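## Task

Enter the letters "TAG" on the keyboard, in that order; every correct letter in sequence counts. Any wrong key, or any key pressed after the final G, means failure, and so does hitting the keyboard hard enough to break it. At the end the keyboard must rest flat on the table with its keys facing up, without the robot holding it there. Nothing may be pushed or knocked off the table.

## Robot and tools

Robot: two 6-joint arms, left_arm and right_arm, each with a parallel gripper. The names do not match image sides. All positions use one scene frame: origin on the table surface midway between the arms, +z up, +x outward over the table, left_arm on the +y side.

execute_actions: the argument actions is a list holding nothing, one action, or one wait. An empty list sends no command and just reports the state. An action is {"rows": [...], "steps": n} with 1 to 15 rows and steps at most 15 (default 15); each step lasts 1/30 s, each row is used for one step, and the final row repeats if there are fewer rows than steps. A wait is {"steps": n} with n up to 300, measured from the previous result, and your reply time is part of it. Optional pictures (true/false) controls whether camera images come back. A refused call moves nothing.

Each row is one flat list of 18 numbers, each within [-1, 1], covering both arms even if only one moves. Order: left_arm waist, shoulder, elbow, forearm roll, wrist pitch, wrist roll, then left gripper position, force_limit, speed; then the same nine for right_arm.

Joint numbers are offsets, not poses. They are measured from the joint angles in the most recent result that listed them; if no result in this scene has listed them yet, or for a later call within the same reply, they are measured from where the arm stands when the action begins. They are never relative to the previous row. Scaling: 1.0 equals 1.983 rad for waist and shoulder, 2.38 rad for elbow, 2.975 rad for forearm roll, wrist pitch and wrist roll. Stated joint ranges (rad): waist -3.491 to 3.491, shoulder -3.140 to 3.140, elbow -1.187 to 4.328, forearm roll -3.316 to 3.316, wrist pitch -3.140 to 3.140, wrist roll -3.927 to 3.927. A target more than 0.010 rad outside a range makes the call refused; true ends may differ from these by up to 0.010 rad, and targets beyond a true end are cut to it, reported as "joint sent to its limit" (possibly referring to an earlier, still-running action). Sending all zeros is not a pause: it pulls the arm back to the reference angles.

Gripper numbers are absolute settings. position: +1 fully open (140 mm), about -0.8 pads touching, -1 close until blocked. force_limit: -1 about 14 N, 0 about 60 N, +1 about 107 N. speed: -1 about 30 mm/s, 0 about 140, +1 about 250. To leave a gripper unchanged, repeat its previous three values; a 0 is itself a command. The fingers point along the gripper's +z and move apart along its y. The reported hand point sits between the closed pads; fingertips stick out about 33 mm past it when closed and 9 mm when open, and closing pushes the tips roughly 24 mm further out, so keep clearance above surfaces. For typing, a closed gripper pressing a key from above gently is the natural tool.

Motion limits: joint target speed is capped (2.62 rad/s waist and shoulder, 3.14 elbow, 3.93 wrist joints), with 0.5 s to accelerate, and all joints of an arm are slowed together. Targets stay within a lead of the measured angle (0.805 rad waist/shoulder, 0.966 elbow, 1.21 wrist joints), and if a target would move the hand more than 70 mm from where it is, the whole target is scaled back. Big moves therefore need several calls.

Between calls the arms keep heading for the last row's target until motion has basically stopped or a step is HELD; then only a new action moves them further.

Result lines: a state line per arm with end_effector_position (metres) and end_effector_quat_wxyz, which can be off, more so at far reach; Joint positions (rad) and Joint velocities (rad/s) per arm in column order; object_status (0 moving, 1 blocked while opening, 2 blocked while closing i.e. holding, 3 reached target or pads met); position_measured in counts (3 open, 230 closed, not linear). "joint command not followed" means the clearance check altered joint targets on some steps; HELD marks steps where your row was not fully sent. MOTOR HOT warns of overheating; OVER-TEMPERATURE FAULT means brakes until cooled.

Faults: if contact torque reaches a joint's load limit (145 N m waist, shoulder, elbow; 36.4 N m wrist joints) or any outside force on the arm reaches 150 N, that arm halts for 10 s and drops the rest of the call. Avoid hard key presses (they break the keyboard), collisions between arms, knocking anything off the table, and leaving the keyboard tilted or upside down.

zoom_image: camera (cam_head_left, cam_head_right, cam_left_wrist, cam_right_wrist) and region [x0, y0, x1, y1] in that camera's pixels, origin top-left, at most 504 by 504. Head images are 896x504, wrist images 504x504 fisheye. A calibration (intrinsics K, distortion, T_world_to_cam) is provided; the head cameras sit above and behind the arms looking forward and down, and real poses may differ slightly.

finished_scene: pass scene (1 or 2) to end that scene for good; the result says whether it succeeded and gives the next task. Replying without any tool call ends all remaining scenes.

Each tool is called by a JSON object that holds its "method" and its "body".

## Session

{"method": "execute_actions", "body": {"actions": []}}

Scene clock: 0.00 s of 4023.00 s.
left_arm: end_effector_position=(+0.6307, +0.5730, +0.2279) position_measured=230 object_status=3 end_effector_quat_wxyz=(+0.666, -0.506, -0.429, -0.340) | right_arm: end_effector_position=(+0.4642, -0.5604, +0.2719) position_measured=230 object_status=3 end_effector_quat_wxyz=(+0.001, +0.997, -0.074, +0.001)
Joint positions: left_arm=[-0.088  1.06   0.891 -1.627 -1.992  2.878] | right_arm=[ 0.264  0.132  0.218  0.002 -1.654  1.311]
Joint velocities: left_arm=[-0.     0.001 -0.001  0.    -0.     0.001] | right_arm=[ 0.002  0.     0.     0.     0.    -0.   ]

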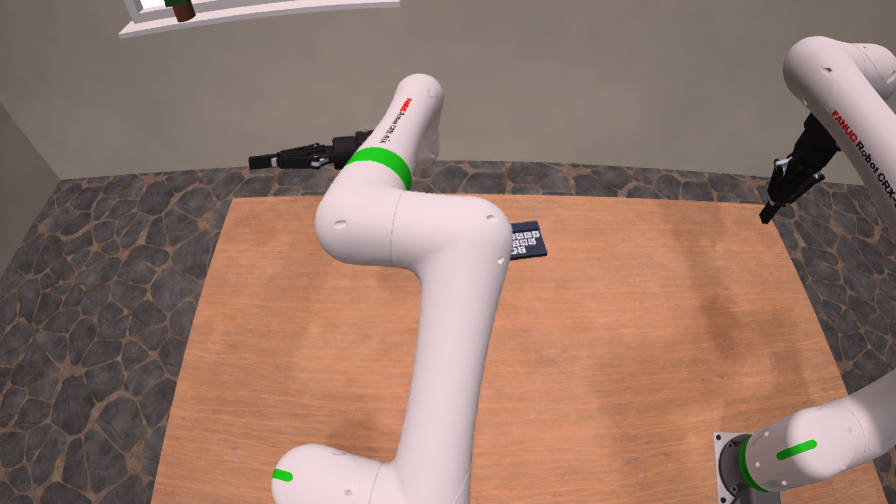

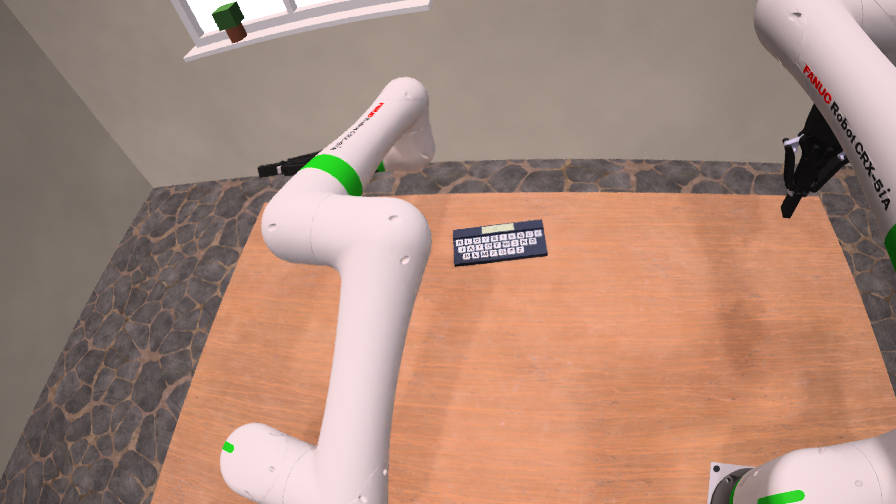

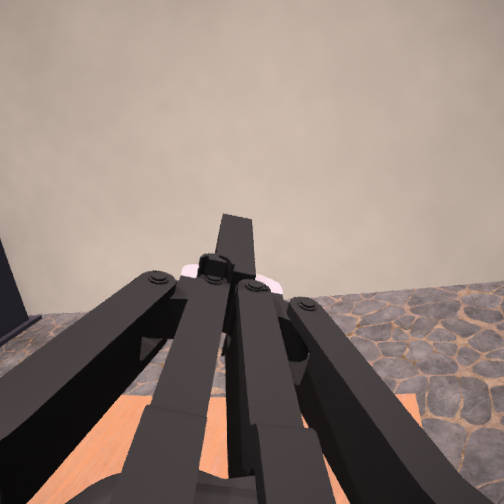

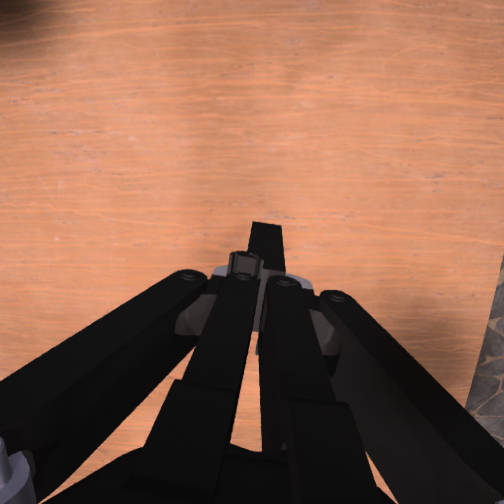

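{"method": "zoom_image", "body": {"camera": "cam_head_right", "region": [440,205,560,275]}}

Region (440, 205, 560, 275) of cam_head_right's 896x504 image, scaled by 4.200, with more detail than that image has; it fills the top 294 rows of this view, and the rest is white.

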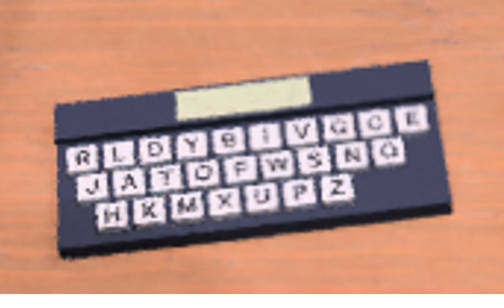

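{"method": "execute_actions", "body": {"actions": [{"rows":[[-0.043,-0.408,-0.3,0.25,0.2,0.327,-1,0,0,0,0,0,0,0,0,-1,0,0]]}], "pictures": false}}

{"method": "execute_actions", "body": {"actions": [{"steps":45}], "pictures": false}}

Scene clock: 22.00 s of 4023.00 s.
left_arm: end_effector_position=(+0.6121, +0.4990, +0.2306) position_measured=233 object_status=3 end_effector_quat_wxyz=(-0.356, +0.568, +0.591, +0.448) | right_arm: end_effector_position=(+0.4642, -0.5604, +0.2719) position_measured=233 object_status=3 end_effector_quat_wxyz=(+0.001, +0.997, -0.074, +0.001)
Joint positions: left_arm=[-0.137  0.601  0.486 -1.205 -1.655  3.429] | right_arm=[ 0.264  0.132  0.218  0.002 -1.654  1.311]
Joint velocities: left_arm=[-0.119 -1.152 -1.015  1.052  0.844  1.374] | right_arm=[-0.002 -0.    -0.    -0.     0.001  0.   ]
Steps of this call (steps 1 to 90: nothing new was sent; then 18.50 s passed at rest; steps 91 to 105: all 15 steps of this action). Readings (joint positions | what the end effector reports):
91: left_arm=[-0.088 1.059 0.890 -1.627 -1.992 2.878] | right_arm=[0.264 0.132 0.218 0.002 -1.654 1.311] | left_arm position_measured=230 object_status=0 | right_arm position_measured=230 object_status=0
92: left_arm=[-0.088 1.056 0.887 -1.624 -1.990 2.881] | right_arm=[0.264 0.132 0.218 0.002 -1.654 1.311] | left_arm position_measured=233 object_status=0 | right_arm position_measured=233 object_status=0
94: left_arm=[-0.091 1.033 0.866 -1.602 -1.972 2.910] | right_arm=[0.264 0.132 0.218 0.002 -1.654 1.311] | left_arm position_measured=233 object_status=0 | right_arm position_measured=233 object_status=0
98: left_arm=[-0.103 0.916 0.763 -1.494 -1.886 3.052] | right_arm=[0.264 0.132 0.218 0.002 -1.654 1.311] | left_arm position_measured=233 object_status=3 | right_arm position_measured=233 object_status=3
105: the state above

Scene clock: 23.50 s of 4023.00 s.
left_arm: end_effector_position=(+0.5602, +0.3904, +0.2235) position_measured=233 object_status=3 end_effector_quat_wxyz=(-0.082, +0.526, +0.735, +0.419) | right_arm: end_effector_position=(+0.4642, -0.5604, +0.2719) position_measured=233 object_status=3 end_effector_quat_wxyz=(+0.001, +0.997, -0.074, +0.001)
Joint positions: left_arm=[-0.173  0.25   0.177 -0.883 -1.397  3.85 ] | right_arm=[ 0.264  0.132  0.218  0.002 -1.654  1.311]
Joint velocities: left_arm=[-0.001  0.001 -0.    -0.     0.    -0.002] | right_arm=[ 0. -0. -0.  0.  0.  0.]
Steps of this call (steps 1 to 30: the robot went on to your last target; steps 31 to 45: nothing new was sent). Readings (joint positions | what the end effector reports):
1: left_arm=[-0.141 0.562 0.452 -1.170 -1.627 3.475] | right_arm=[0.264 0.132 0.218 0.002 -1.654 1.311] | left_arm position_measured=233 object_status=3 | right_arm position_measured=233 object_status=3
2: left_arm=[-0.145 0.525 0.419 -1.136 -1.600 3.520] | right_arm=[0.264 0.132 0.218 0.002 -1.654 1.311] | left_arm position_measured=233 object_status=3 | right_arm position_measured=233 object_status=3
4: left_arm=[-0.152 0.455 0.357 -1.071 -1.547 3.605] | right_arm=[0.264 0.132 0.218 0.002 -1.654 1.311] | left_arm position_measured=233 object_status=3 | right_arm position_measured=233 object_status=3
8: left_arm=[-0.166 0.326 0.243 -0.953 -1.453 3.760] | right_arm=[0.264 0.132 0.218 0.002 -1.654 1.311] | left_arm position_measured=233 object_status=3 | right_arm position_measured=233 object_status=3
45: the state above
All arms were judged still, so your last target was given up. Only a new action makes them travel on or press farther. Fingers that are still opening or closing keep moving.

{"method": "execute_actions", "body": {"actions": [{"rows":[[0,0,-0.095,0.297,0.1825,0,-1,0,0,0,0,0,0,0,0,-1,0,0]]}], "pictures": false}}

{"method": "execute_actions", "body": {"actions": [{"steps":30}]}}

Scene clock: 25.97 s of 4023.00 s.
left_arm: end_effector_position=(+0.5577, +0.2319, +0.1378) position_measured=233 object_status=3 end_effector_quat_wxyz=(+0.046, +0.574, +0.778, +0.252) | right_arm: end_effector_position=(+0.4642, -0.5604, +0.2719) position_measured=233 object_status=3 end_effector_quat_wxyz=(+0.001, +0.997, -0.074, +0.001)
Joint positions: left_arm=[-0.174  0.25   0.074 -0.481 -1.15   3.85 ] | right_arm=[ 0.264  0.132  0.218  0.002 -1.654  1.311]
Joint velocities: left_arm=[-0.001 -0.002 -0.259  1.004  0.618 -0.   ] | right_arm=[-0.001  0.    -0.    -0.    -0.     0.   ]
Steps of this call (steps 1 to 59: nothing new was sent; steps 60 to 74: all 15 steps of this action). Readings (joint positions | what the end effector reports):
60: left_arm=[-0.173 0.250 0.176 -0.883 -1.397 3.850] | right_arm=[0.264 0.132 0.218 0.002 -1.654 1.311] | left_arm position_measured=233 object_status=3 | right_arm position_measured=233 object_status=3
61: left_arm=[-0.173 0.250 0.175 -0.878 -1.394 3.850] | right_arm=[0.264 0.132 0.218 0.002 -1.654 1.311] | left_arm position_measured=233 object_status=3 | right_arm position_measured=233 object_status=3
63: left_arm=[-0.173 0.250 0.166 -0.842 -1.372 3.850] | right_arm=[0.264 0.132 0.218 0.002 -1.654 1.311] | left_arm position_measured=233 object_status=3 | right_arm position_measured=233 object_status=3
67: left_arm=[-0.174 0.250 0.133 -0.712 -1.292 3.850] | right_arm=[0.264 0.132 0.218 0.002 -1.654 1.311] | left_arm position_measured=233 object_status=3 | right_arm position_measured=233 object_status=3
74: the state above

Scene clock: 26.97 s of 4023.00 s.
left_arm: end_effector_position=(+0.5626, +0.0593, +0.1292) position_measured=233 object_status=3 end_effector_quat_wxyz=(+0.198, +0.522, +0.827, +0.061) | right_arm: end_effector_position=(+0.4642, -0.5604, +0.2719) position_measured=233 object_status=3 end_effector_quat_wxyz=(+0.001, +0.997, -0.074, +0.001)
Joint positions: left_arm=[-0.174  0.25  -0.05   0.    -0.854  3.85 ] | right_arm=[ 0.264  0.132  0.218  0.002 -1.654  1.311]
Joint velocities: left_arm=[-0.    -0.     0.001  0.    -0.001 -0.   ] | right_arm=[-0.001  0.    -0.     0.     0.001  0.   ]
Steps of this call (steps 1 to 30: the robot went on to your last target). Readings (joint positions | what the end effector reports):
1: left_arm=[-0.174 0.250 0.065 -0.447 -1.129 3.850] | right_arm=[0.264 0.132 0.218 0.002 -1.654 1.311] | left_arm position_measured=233 object_status=3 | right_arm position_measured=233 object_status=3
2: left_arm=[-0.174 0.250 0.056 -0.412 -1.108 3.850] | right_arm=[0.264 0.132 0.218 0.002 -1.654 1.311] | left_arm position_measured=233 object_status=3 | right_arm position_measured=233 object_status=3
4: left_arm=[-0.174 0.250 0.038 -0.341 -1.064 3.850] | right_arm=[0.264 0.132 0.218 0.002 -1.654 1.311] | left_arm position_measured=233 object_status=3 | right_arm position_measured=233 object_status=3
8: left_arm=[-0.174 0.250 -0.001 -0.191 -0.972 3.850] | right_arm=[0.264 0.132 0.218 0.002 -1.654 1.311] | left_arm position_measured=233 object_status=3 | right_arm position_measured=233 object_status=3
30: the state above
All arms were judged still, so your last target was given up. Only a new action makes them travel on or press farther. Fingers that are still opening or closing keep moving.
camera_calibration (this result's frames):
cam_left_wrist: T_world_to_cam=[[0.725364, 0.640346, 0.252593, -0.487036], [0.347962, -0.657701, 0.668096, -0.236467], [0.593943, -0.39672, -0.699889, -0.0447882], [0, 0, 0, 1]] pos_world=[0.462162, 0.138579, 0.249658]
cam_right_wrist: T_world_to_cam=[[-0.000309434, -0.999064, -0.0432543, -0.541636], [-0.942744, -0.0141347, 0.333219, 0.346291], [-0.333518, 0.0408809, -0.941857, 0.608939], [0, 0, 0, 1]] pos_world=[0.529388, -0.561128, 0.434715]

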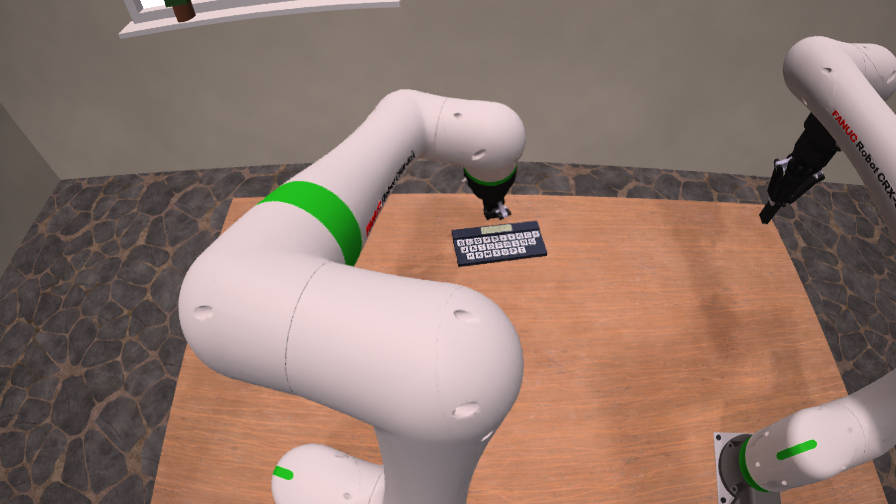

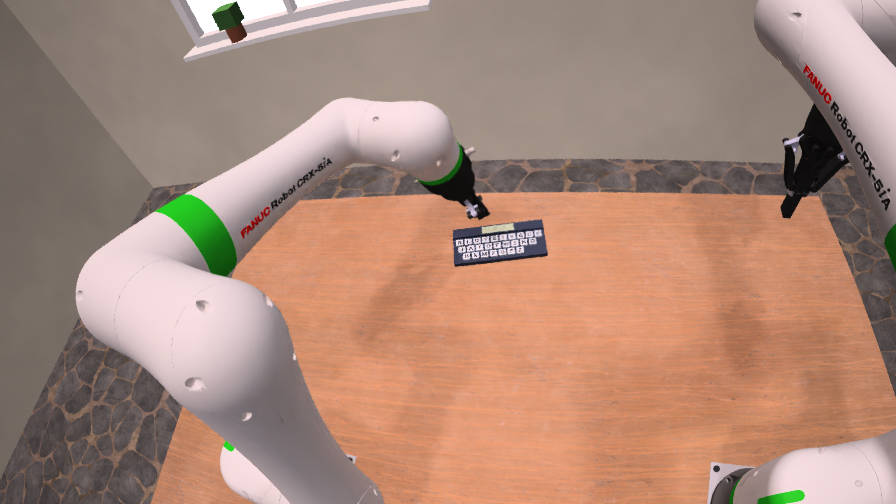

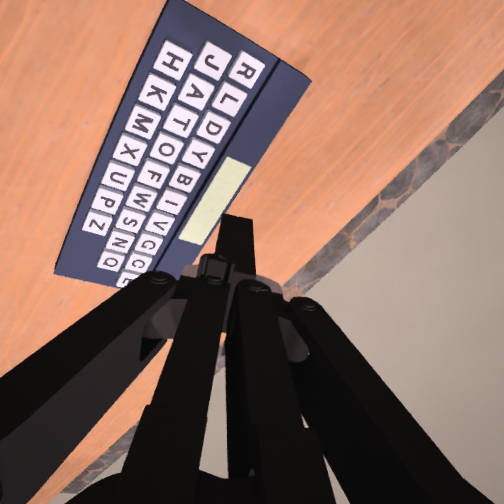

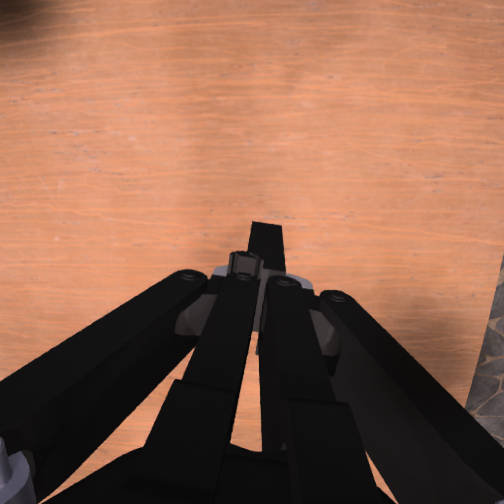

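{"method": "execute_actions", "body": {"actions": [{"rows":[[0.001,-0.0079,-0.0517,0,0.0362,0,-1,0,0,0,0,0,0,0,0,-1,0,0]]}]}}

{"method": "zoom_image", "body": {"camera": "cam_head_right", "region": [440,205,560,275]}}

Scene clock: 34.10 s of 4023.00 s.
left_arm: end_effector_position=(+0.5418, +0.0661, +0.0875) position_measured=233 object_status=3 end_effector_quat_wxyz=(+0.198, +0.521, +0.828, +0.061) | right_arm: end_effector_position=(+0.4642, -0.5604, +0.2719) position_measured=233 object_status=3 end_effector_quat_wxyz=(+0.001, +0.997, -0.074, +0.001)
Joint positions: left_arm=[-0.172  0.235 -0.173  0.    -0.747  3.85 ] | right_arm=[ 0.264  0.132  0.218  0.002 -1.654  1.311]
Joint velocities: left_arm=[ 0.001 -0.001 -0.     0.     0.    -0.001] | right_arm=[-0.001 -0.     0.     0.    -0.    -0.   ]
Steps of this call (steps 1 to 90: nothing new was sent; then 3.63 s passed at rest; steps 91 to 105: all 15 steps of this action). Readings (joint positions | what the end effector reports):
91: left_arm=[-0.173 0.250 -0.050 0.000 -0.854 3.850] | right_arm=[0.264 0.132 0.218 0.002 -1.654 1.311] | left_arm position_measured=233 object_status=3 | right_arm position_measured=233 object_status=3
92: left_arm=[-0.173 0.250 -0.054 0.000 -0.850 3.850] | right_arm=[0.264 0.132 0.218 0.002 -1.654 1.311] | left_arm position_measured=233 object_status=3 | right_arm position_measured=233 object_status=3
94: left_arm=[-0.173 0.247 -0.082 0.000 -0.825 3.850] | right_arm=[0.264 0.132 0.218 0.002 -1.654 1.311] | left_arm position_measured=233 object_status=3 | right_arm position_measured=233 object_status=3
98: left_arm=[-0.172 0.236 -0.164 0.000 -0.754 3.850] | right_arm=[0.264 0.132 0.218 0.002 -1.654 1.311] | left_arm position_measured=233 object_status=3 | right_arm position_measured=233 object_status=3
105: the state above
camera_calibration (this result's frames):
cam_left_wrist: T_world_to_cam=[[0.723965, 0.641904, 0.252653, -0.465211], [0.349136, -0.656828, 0.668342, -0.197593], [0.594961, -0.395646, -0.699633, -0.0595493], [0, 0, 0, 1]] pos_world=[0.441213, 0.145276, 0.207934]
cam_right_wrist: T_world_to_cam=[[-0.000309351, -0.999064, -0.0432545, -0.541636], [-0.942744, -0.0141348, 0.333218, 0.346291], [-0.333518, 0.040881, -0.941857, 0.608939], [0, 0, 0, 1]] pos_world=[0.529388, -0.561128, 0.434715]

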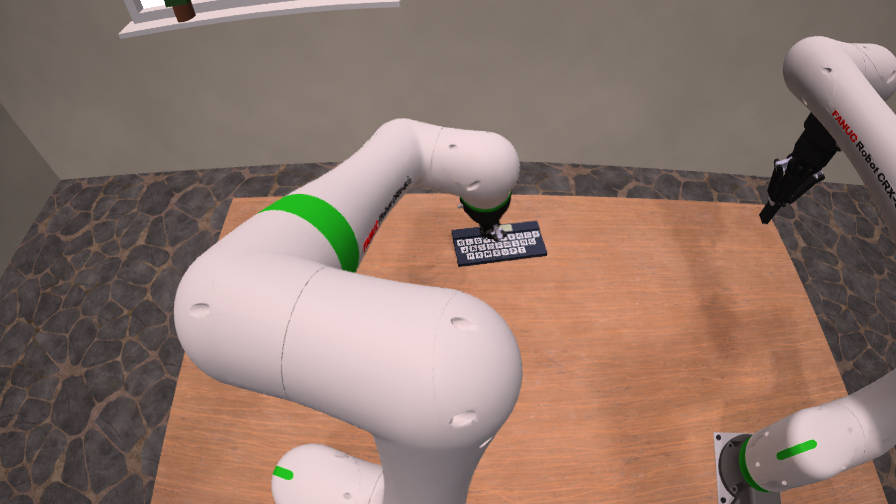

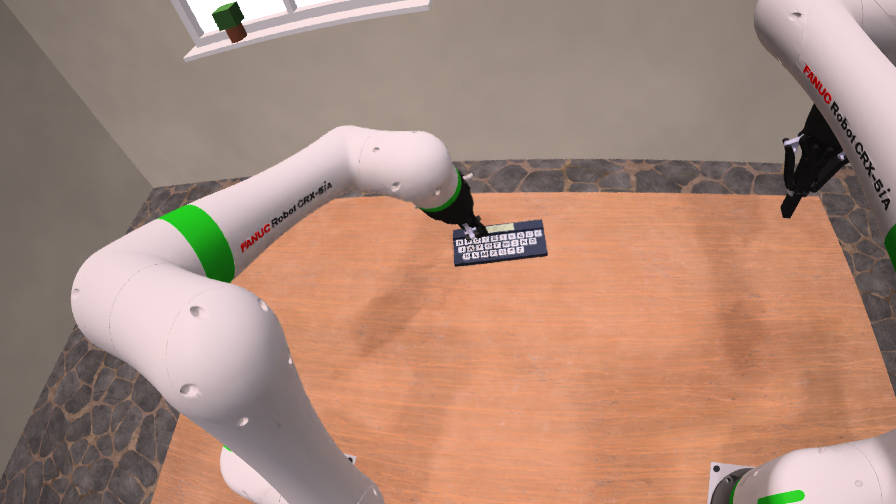

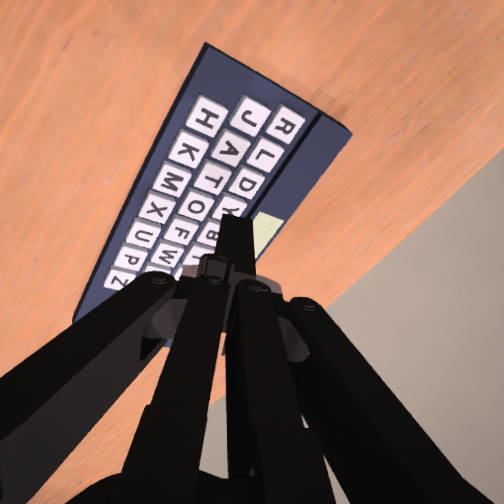

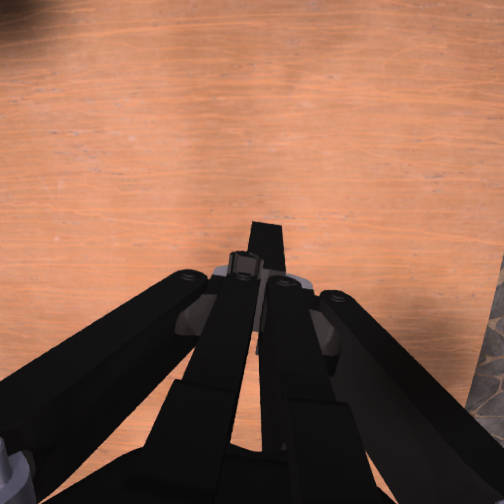

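Region (440, 205, 560, 275) of cam_head_right's 896x504 image, scaled by 4.200, with more detail than that image has; it fills the top 294 rows of this view, and the rest is white.

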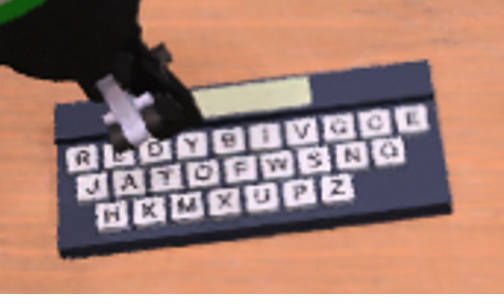

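{"method": "execute_actions", "body": {"actions": [{"rows":[[0,0.0112,-0.0117,0,0.0168,0,-1,0,0,0,0,0,0,0,0,-1,0,0]]}]}}

Scene clock: 38.13 s of 4023.00 s.
left_arm: end_effector_position=(+0.5416, +0.0662, +0.0658) position_measured=233 object_status=3 end_effector_quat_wxyz=(+0.198, +0.521, +0.828, +0.061) | right_arm: end_effector_position=(+0.4642, -0.5604, +0.2719) position_measured=233 object_status=3 end_effector_quat_wxyz=(+0.001, +0.997, -0.074, +0.001)
Joint positions: left_arm=[-0.172  0.257 -0.2    0.    -0.697  3.85 ] | right_arm=[ 0.264  0.132  0.218  0.002 -1.654  1.311]
Joint velocities: left_arm=[-0.    -0.     0.     0.001 -0.002  0.002] | right_arm=[ 0.  0.  0.  0.  0. -0.]
Steps of this call (steps 1 to 15: the robot went on to your last target; steps 16 to 90: nothing new was sent; then 0.53 s passed at rest; steps 91 to 105: all 15 steps of this action). Readings (joint positions | what the end effector reports):
91: left_arm=[-0.172 0.235 -0.173 0.000 -0.746 3.850] | right_arm=[0.264 0.132 0.218 0.002 -1.654 1.311] | left_arm position_measured=233 object_status=3 | right_arm position_measured=233 object_status=3
92: left_arm=[-0.172 0.236 -0.175 0.000 -0.741 3.850] | right_arm=[0.264 0.132 0.218 0.002 -1.654 1.311] | left_arm position_measured=233 object_status=3 | right_arm position_measured=233 object_status=3
94: left_arm=[-0.172 0.249 -0.192 0.000 -0.713 3.850] | right_arm=[0.264 0.132 0.218 0.002 -1.654 1.311] | left_arm position_measured=233 object_status=3 | right_arm position_measured=233 object_status=3
98: left_arm=[-0.172 0.256 -0.200 0.000 -0.697 3.850] | right_arm=[0.264 0.132 0.218 0.002 -1.654 1.311] | left_arm position_measured=233 object_status=3 | right_arm position_measured=233 object_status=3
105: the state above
camera_calibration (this result's frames):
cam_left_wrist: T_world_to_cam=[[0.723998, 0.641818, 0.252777, -0.459662], [0.349079, -0.65696, 0.668242, -0.182879], [0.594954, -0.395567, -0.699683, -0.0746152], [0, 0, 0, 1]] pos_world=[0.441026, 0.14536, 0.186192]
cam_right_wrist: T_world_to_cam=[[-0.000309546, -0.999064, -0.0432544, -0.541636], [-0.942744, -0.0141346, 0.333219, 0.346291], [-0.333518, 0.0408809, -0.941857, 0.608939], [0, 0, 0, 1]] pos_world=[0.529388, -0.561128, 0.434715]

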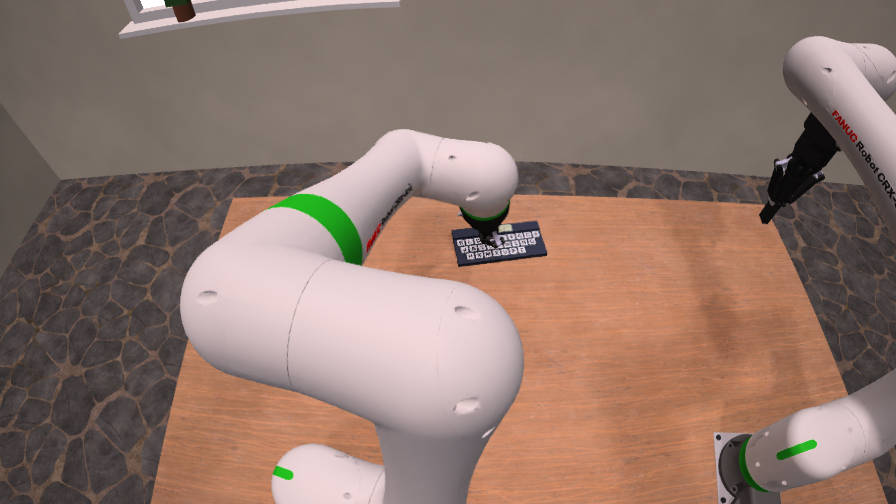

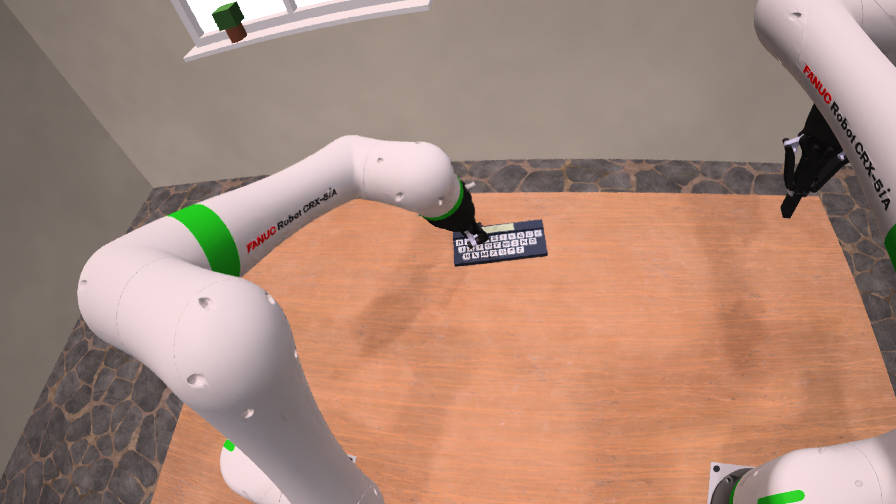

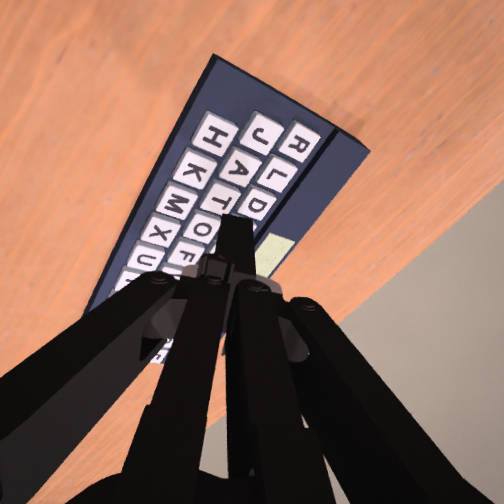

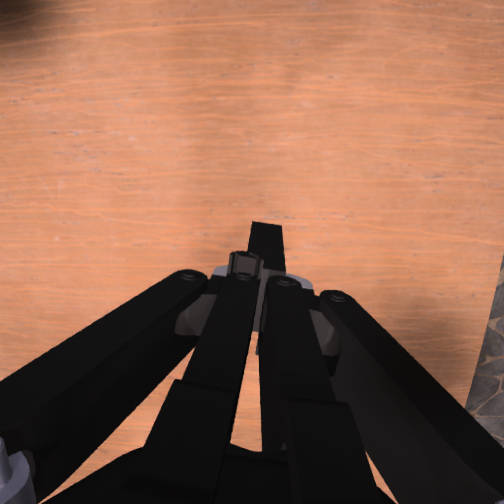

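{"method": "execute_actions", "body": {"actions": [{"rows":[[0,0.001,-0.0085,0,0.0074,0,-1,0,0,0,0,0,0,0,0,-1,0,0]]}]}}

{"method": "zoom_image", "body": {"camera": "cam_left_wrist", "region": [150,130,320,290]}}

{"method": "zoom_image", "body": {"camera": "cam_head_right", "region": [450,215,530,265]}}

Scene clock: 43.97 s of 4023.00 s.
left_arm: end_effector_position=(+0.5382, +0.0672, +0.0570) position_measured=233 object_status=3 end_effector_quat_wxyz=(+0.198, +0.521, +0.828, +0.061) | right_arm: end_effector_position=(+0.4642, -0.5604, +0.2719) position_measured=233 object_status=3 end_effector_quat_wxyz=(+0.001, +0.997, -0.074, +0.001)
Joint positions: left_arm=[-0.172  0.259 -0.221  0.    -0.675  3.85 ] | right_arm=[ 0.264  0.132  0.218  0.002 -1.654  1.311]
Joint velocities: left_arm=[ 0.001  0.001 -0.001 -0.    -0.    -0.001] | right_arm=[-0.    -0.    -0.     0.    -0.001  0.   ]
Steps of this call (steps 1 to 15: the robot went on to your last target; steps 16 to 90: nothing new was sent; then 2.33 s passed at rest; steps 91 to 105: all 15 steps of this action). Readings (joint positions | what the end effector reports):
91: left_arm=[-0.172 0.257 -0.201 0.000 -0.696 3.850] | right_arm=[0.264 0.132 0.218 0.002 -1.654 1.311] | left_arm position_measured=233 object_status=3 | right_arm position_measured=233 object_status=3
92: left_arm=[-0.172 0.257 -0.205 0.001 -0.692 3.850] | right_arm=[0.264 0.132 0.218 0.002 -1.654 1.311] | left_arm position_measured=233 object_status=3 | right_arm position_measured=233 object_status=3
94: left_arm=[-0.172 0.259 -0.217 0.001 -0.679 3.850] | right_arm=[0.264 0.132 0.218 0.002 -1.654 1.311] | left_arm position_measured=233 object_status=3 | right_arm position_measured=233 object_status=3
98: left_arm=[-0.172 0.259 -0.220 0.001 -0.675 3.850] | right_arm=[0.264 0.132 0.218 0.002 -1.654 1.311] | left_arm position_measured=233 object_status=3 | right_arm position_measured=233 object_status=3
105: the state above
camera_calibration (this result's frames):
cam_left_wrist: T_world_to_cam=[[0.724049, 0.641809, 0.252655, -0.455549], [0.349228, -0.656994, 0.668131, -0.175265], [0.594805, -0.395525, -0.699833, -0.0782369], [0, 0, 0, 1]] pos_world=[0.437583, 0.146283, 0.177444]
cam_right_wrist: T_world_to_cam=[[-0.000309502, -0.999064, -0.0432545, -0.541636], [-0.942744, -0.0141347, 0.333219, 0.346291], [-0.333518, 0.040881, -0.941857, 0.608939], [0, 0, 0, 1]] pos_world=[0.529388, -0.561128, 0.434715]

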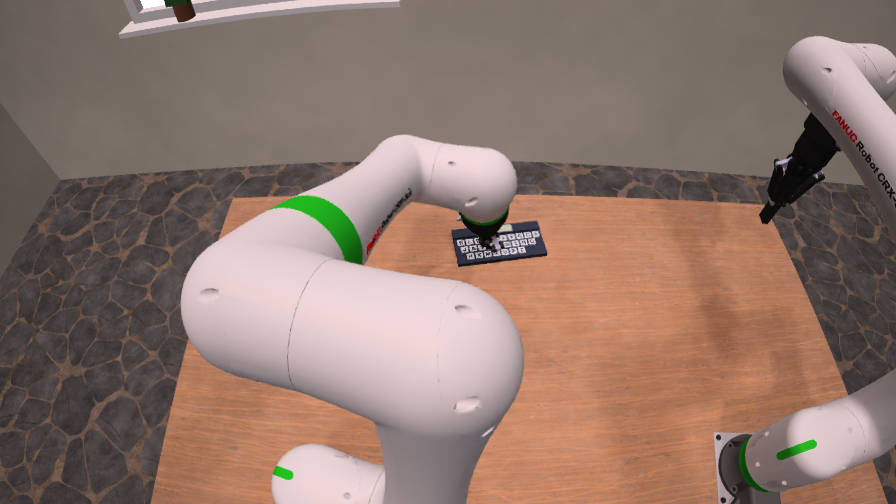

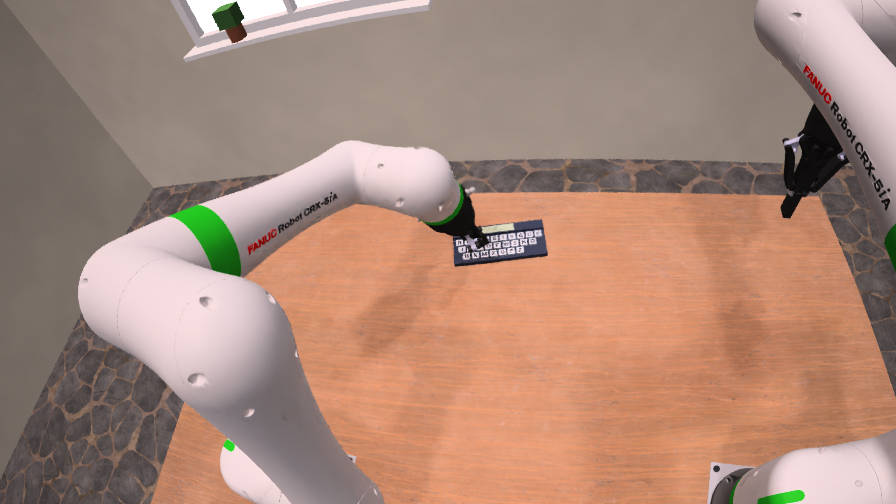

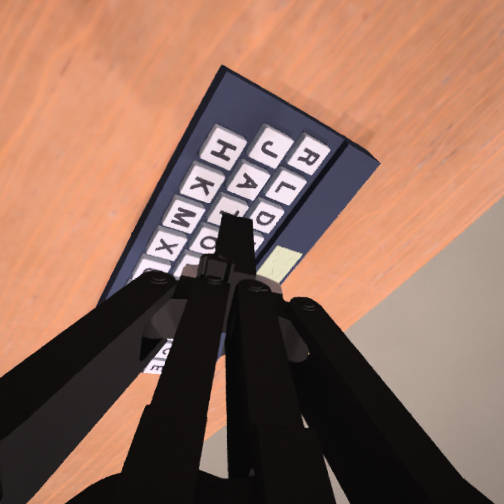

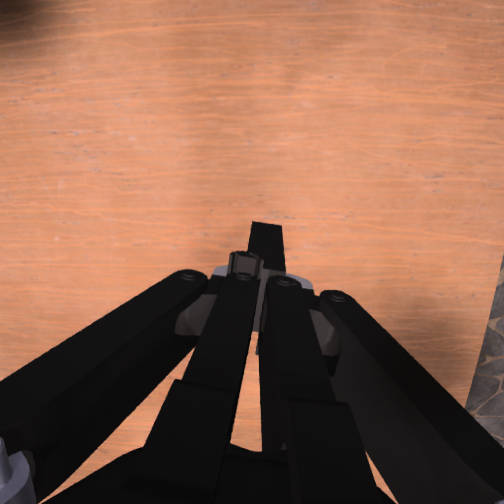

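Region (150, 130, 320, 290) of cam_left_wrist's 504x504 image, scaled by 2.965, with more detail than that image has; it fills the top 474 rows of this view, and the rest is white.

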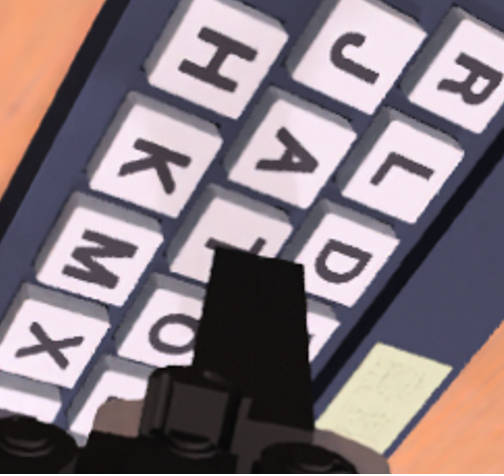

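Region (450, 215, 530, 265) of cam_head_right's 896x504 image, scaled by 6.300, with more detail than that image has; it fills the top 315 rows of this view, and the rest is white.

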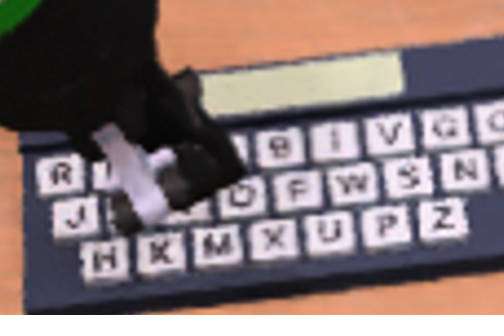

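{"method": "execute_actions", "body": {"actions": [{"rows":[[0.0015,0.0012,-0.002,0,0.0024,0,-1,0,0,0,0,0,0,0,0,-1,0,0]],"steps":10}]}}

{"method": "zoom_image", "body": {"camera": "cam_left_wrist", "region": [150,130,320,290]}}

Scene clock: 47.43 s of 4023.00 s.
left_arm: end_effector_position=(+0.5386, +0.0690, +0.0541) position_measured=233 object_status=3 end_effector_quat_wxyz=(+0.198, +0.520, +0.829, +0.061) | right_arm: end_effector_position=(+0.4642, -0.5604, +0.2719) position_measured=233 object_status=3 end_effector_quat_wxyz=(+0.001, +0.997, -0.074, +0.001)
Joint positions: left_arm=[-0.169  0.261 -0.225  0.    -0.668  3.85 ] | right_arm=[ 0.264  0.132  0.218  0.002 -1.654  1.311]
Joint velocities: left_arm=[ 0.    -0.001 -0.002  0.    -0.001 -0.   ] | right_arm=[ 0.    -0.     0.     0.     0.001 -0.   ]
Steps of this call (steps 1 to 15: the robot went on to your last target; steps 16 to 90: nothing new was sent; then 0.13 s passed at rest; steps 91 to 100: all 10 steps of this action). Readings (joint positions | what the end effector reports):
91: left_arm=[-0.171 0.259 -0.221 0.000 -0.674 3.850] | right_arm=[0.264 0.132 0.218 0.002 -1.654 1.311] | left_arm position_measured=233 object_status=3 | right_arm position_measured=233 object_status=3
92: left_arm=[-0.170 0.259 -0.222 0.000 -0.672 3.850] | right_arm=[0.264 0.132 0.218 0.002 -1.654 1.311] | left_arm position_measured=233 object_status=3 | right_arm position_measured=233 object_status=3
94: left_arm=[-0.169 0.261 -0.225 0.000 -0.669 3.850] | right_arm=[0.264 0.132 0.218 0.002 -1.654 1.311] | left_arm position_measured=233 object_status=3 | right_arm position_measured=233 object_status=3
98: left_arm=[-0.169 0.261 -0.225 0.000 -0.668 3.850] | right_arm=[0.264 0.132 0.218 0.002 -1.654 1.311] | left_arm position_measured=233 object_status=3 | right_arm position_measured=233 object_status=3
100: the state above
camera_calibration (this result's frames):
cam_left_wrist: T_world_to_cam=[[0.722136, 0.643921, 0.252756, -0.455406], [0.351075, -0.655986, 0.668153, -0.173321], [0.596042, -0.393761, -0.699775, -0.0805748], [0, 0, 0, 1]] pos_world=[0.437739, 0.147822, 0.174527]
cam_right_wrist: T_world_to_cam=[[-0.000309484, -0.999064, -0.0432546, -0.541636], [-0.942744, -0.0141347, 0.333219, 0.346291], [-0.333518, 0.0408811, -0.941857, 0.608939], [0, 0, 0, 1]] pos_world=[0.529388, -0.561128, 0.434715]

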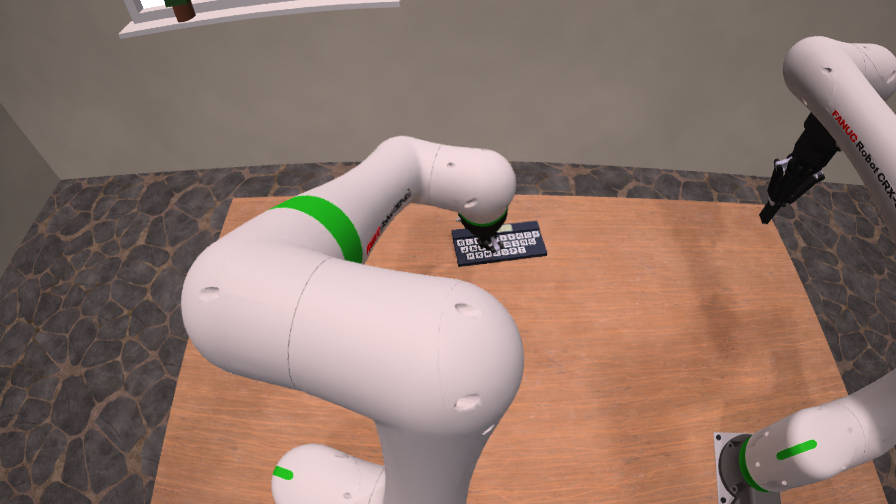

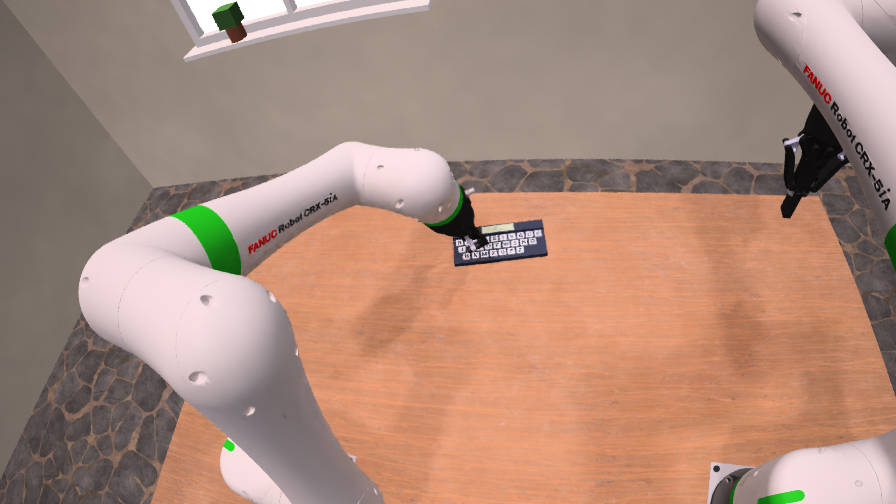

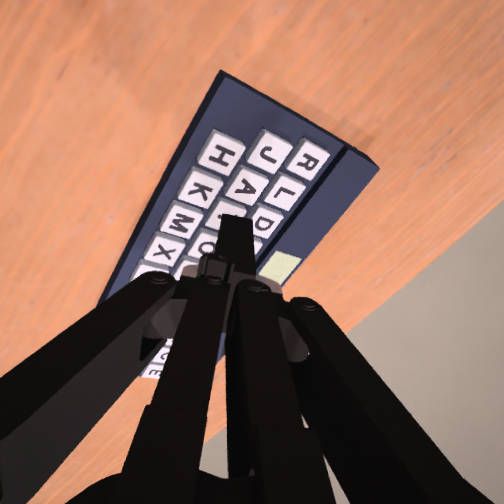

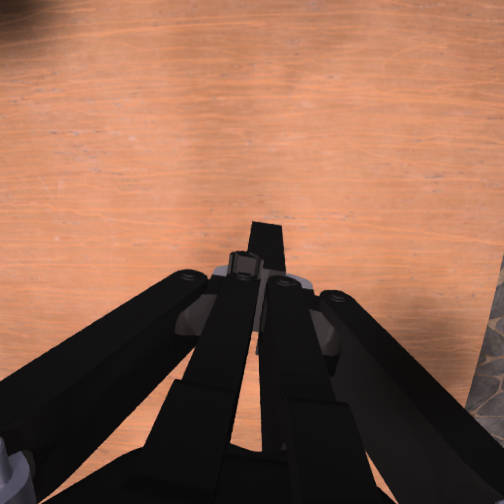

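Region (150, 130, 320, 290) of cam_left_wrist's 504x504 image, scaled by 2.965, with more detail than that image has; it fills the top 474 rows of this view, and the rest is white.

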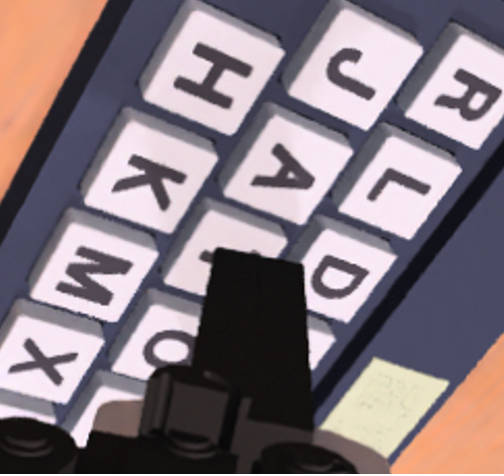

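{"method": "execute_actions", "body": {"actions": [{"rows":[[0,0.0009,-0.0014,0,0.0017,0,-1,0,0,0,0,0,0,0,0,-1,0,0]],"steps":10}]}}

{"method": "zoom_image", "body": {"camera": "cam_left_wrist", "region": [150,130,320,290]}}

{"method": "zoom_image", "body": {"camera": "cam_head_right", "region": [450,215,530,265]}}

Scene clock: 50.37 s of 4023.00 s.
left_arm: end_effector_position=(+0.5382, +0.0691, +0.0520) position_measured=233 object_status=3 end_effector_quat_wxyz=(+0.198, +0.520, +0.829, +0.061) | right_arm: end_effector_position=(+0.4642, -0.5604, +0.2719) position_measured=233 object_status=3 end_effector_quat_wxyz=(+0.001, +0.997, -0.074, +0.001)
Joint positions: left_arm=[-0.169  0.263 -0.229  0.    -0.663  3.85 ] | right_arm=[ 0.264  0.132  0.218  0.002 -1.654  1.311]
Joint velocities: left_arm=[-0.001 -0.002  0.     0.     0.002  0.001] | right_arm=[ 0.    -0.     0.    -0.     0.001 -0.   ]
Steps of this call (steps 1 to 15: the robot went on to your last target; steps 16 to 78: nothing new was sent; steps 79 to 88: all 10 steps of this action). Readings (joint positions | what the end effector reports):
79: left_arm=[-0.169 0.261 -0.226 0.000 -0.667 3.850] | right_arm=[0.264 0.132 0.218 0.002 -1.654 1.311] | left_arm position_measured=233 object_status=3 | right_arm position_measured=233 object_status=3
80: left_arm=[-0.169 0.262 -0.227 0.000 -0.665 3.850] | right_arm=[0.264 0.132 0.218 0.002 -1.654 1.311] | left_arm position_measured=233 object_status=3 | right_arm position_measured=233 object_status=3
82: left_arm=[-0.169 0.263 -0.228 0.000 -0.663 3.850] | right_arm=[0.264 0.132 0.218 0.002 -1.654 1.311] | left_arm position_measured=233 object_status=3 | right_arm position_measured=233 object_status=3
86: left_arm=[-0.169 0.263 -0.229 0.000 -0.663 3.850] | right_arm=[0.264 0.132 0.218 0.002 -1.654 1.311] | left_arm position_measured=233 object_status=3 | right_arm position_measured=233 object_status=3
88: the state above
camera_calibration (this result's frames):
cam_left_wrist: T_world_to_cam=[[0.722106, 0.643992, 0.252659, -0.454669], [0.35116, -0.655906, 0.668187, -0.171802], [0.596028, -0.393779, -0.699778, -0.0818234], [0, 0, 0, 1]] pos_world=[0.437418, 0.147897, 0.172414]
cam_right_wrist: T_world_to_cam=[[-0.000309372, -0.999064, -0.0432545, -0.541636], [-0.942744, -0.0141348, 0.333219, 0.346291], [-0.333518, 0.040881, -0.941857, 0.608939], [0, 0, 0, 1]] pos_world=[0.529388, -0.561128, 0.434715]

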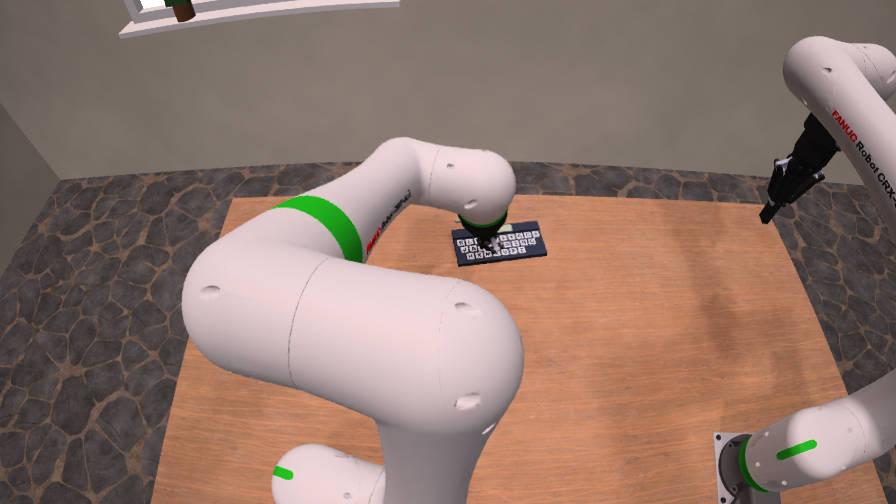

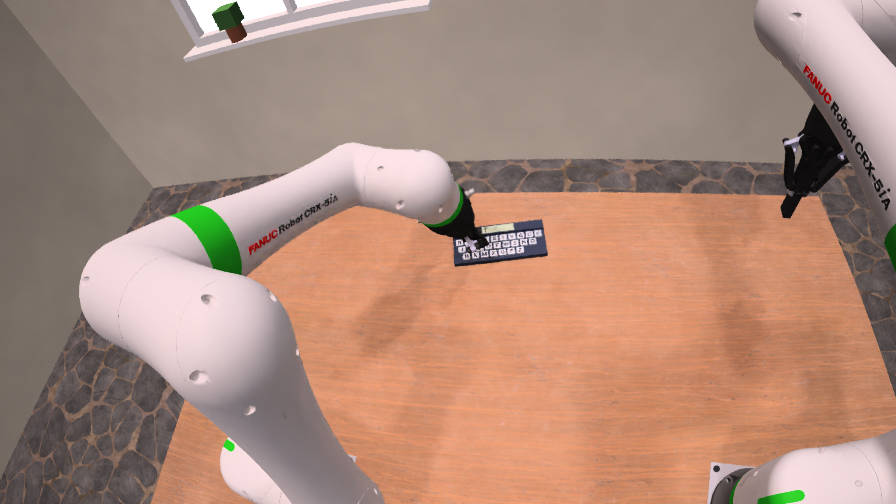

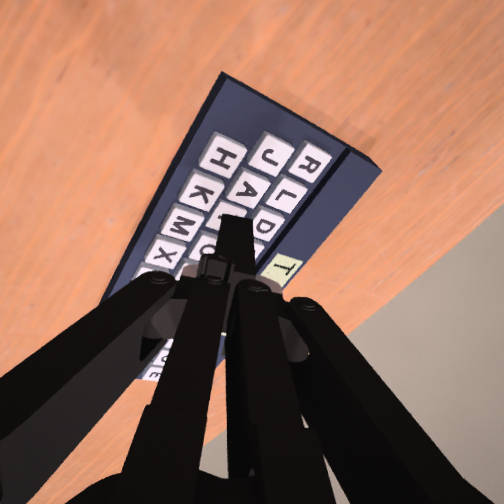

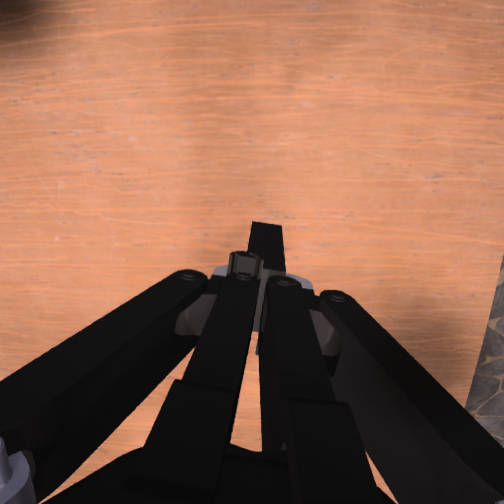

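Region (150, 130, 320, 290) of cam_left_wrist's 504x504 image, scaled by 2.965, with more detail than that image has; it fills the top 474 rows of this view, and the rest is white.

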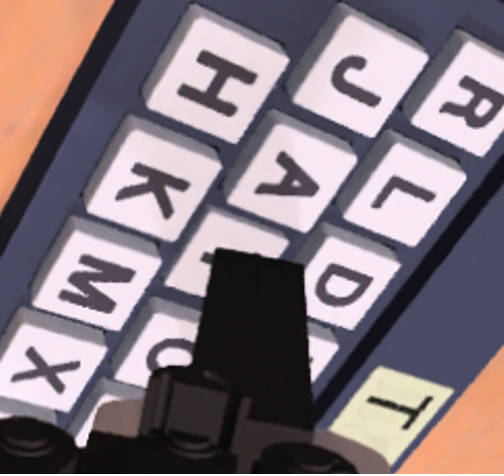

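Region (450, 215, 530, 265) of cam_head_right's 896x504 image, scaled by 6.300, with more detail than that image has; it fills the top 315 rows of this view, and the rest is white.

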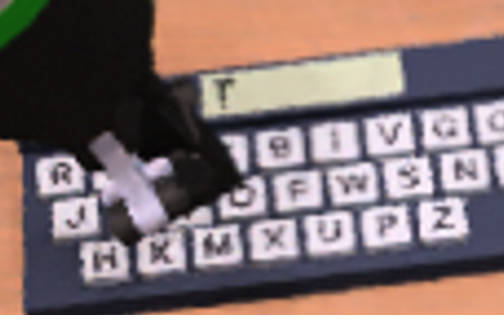

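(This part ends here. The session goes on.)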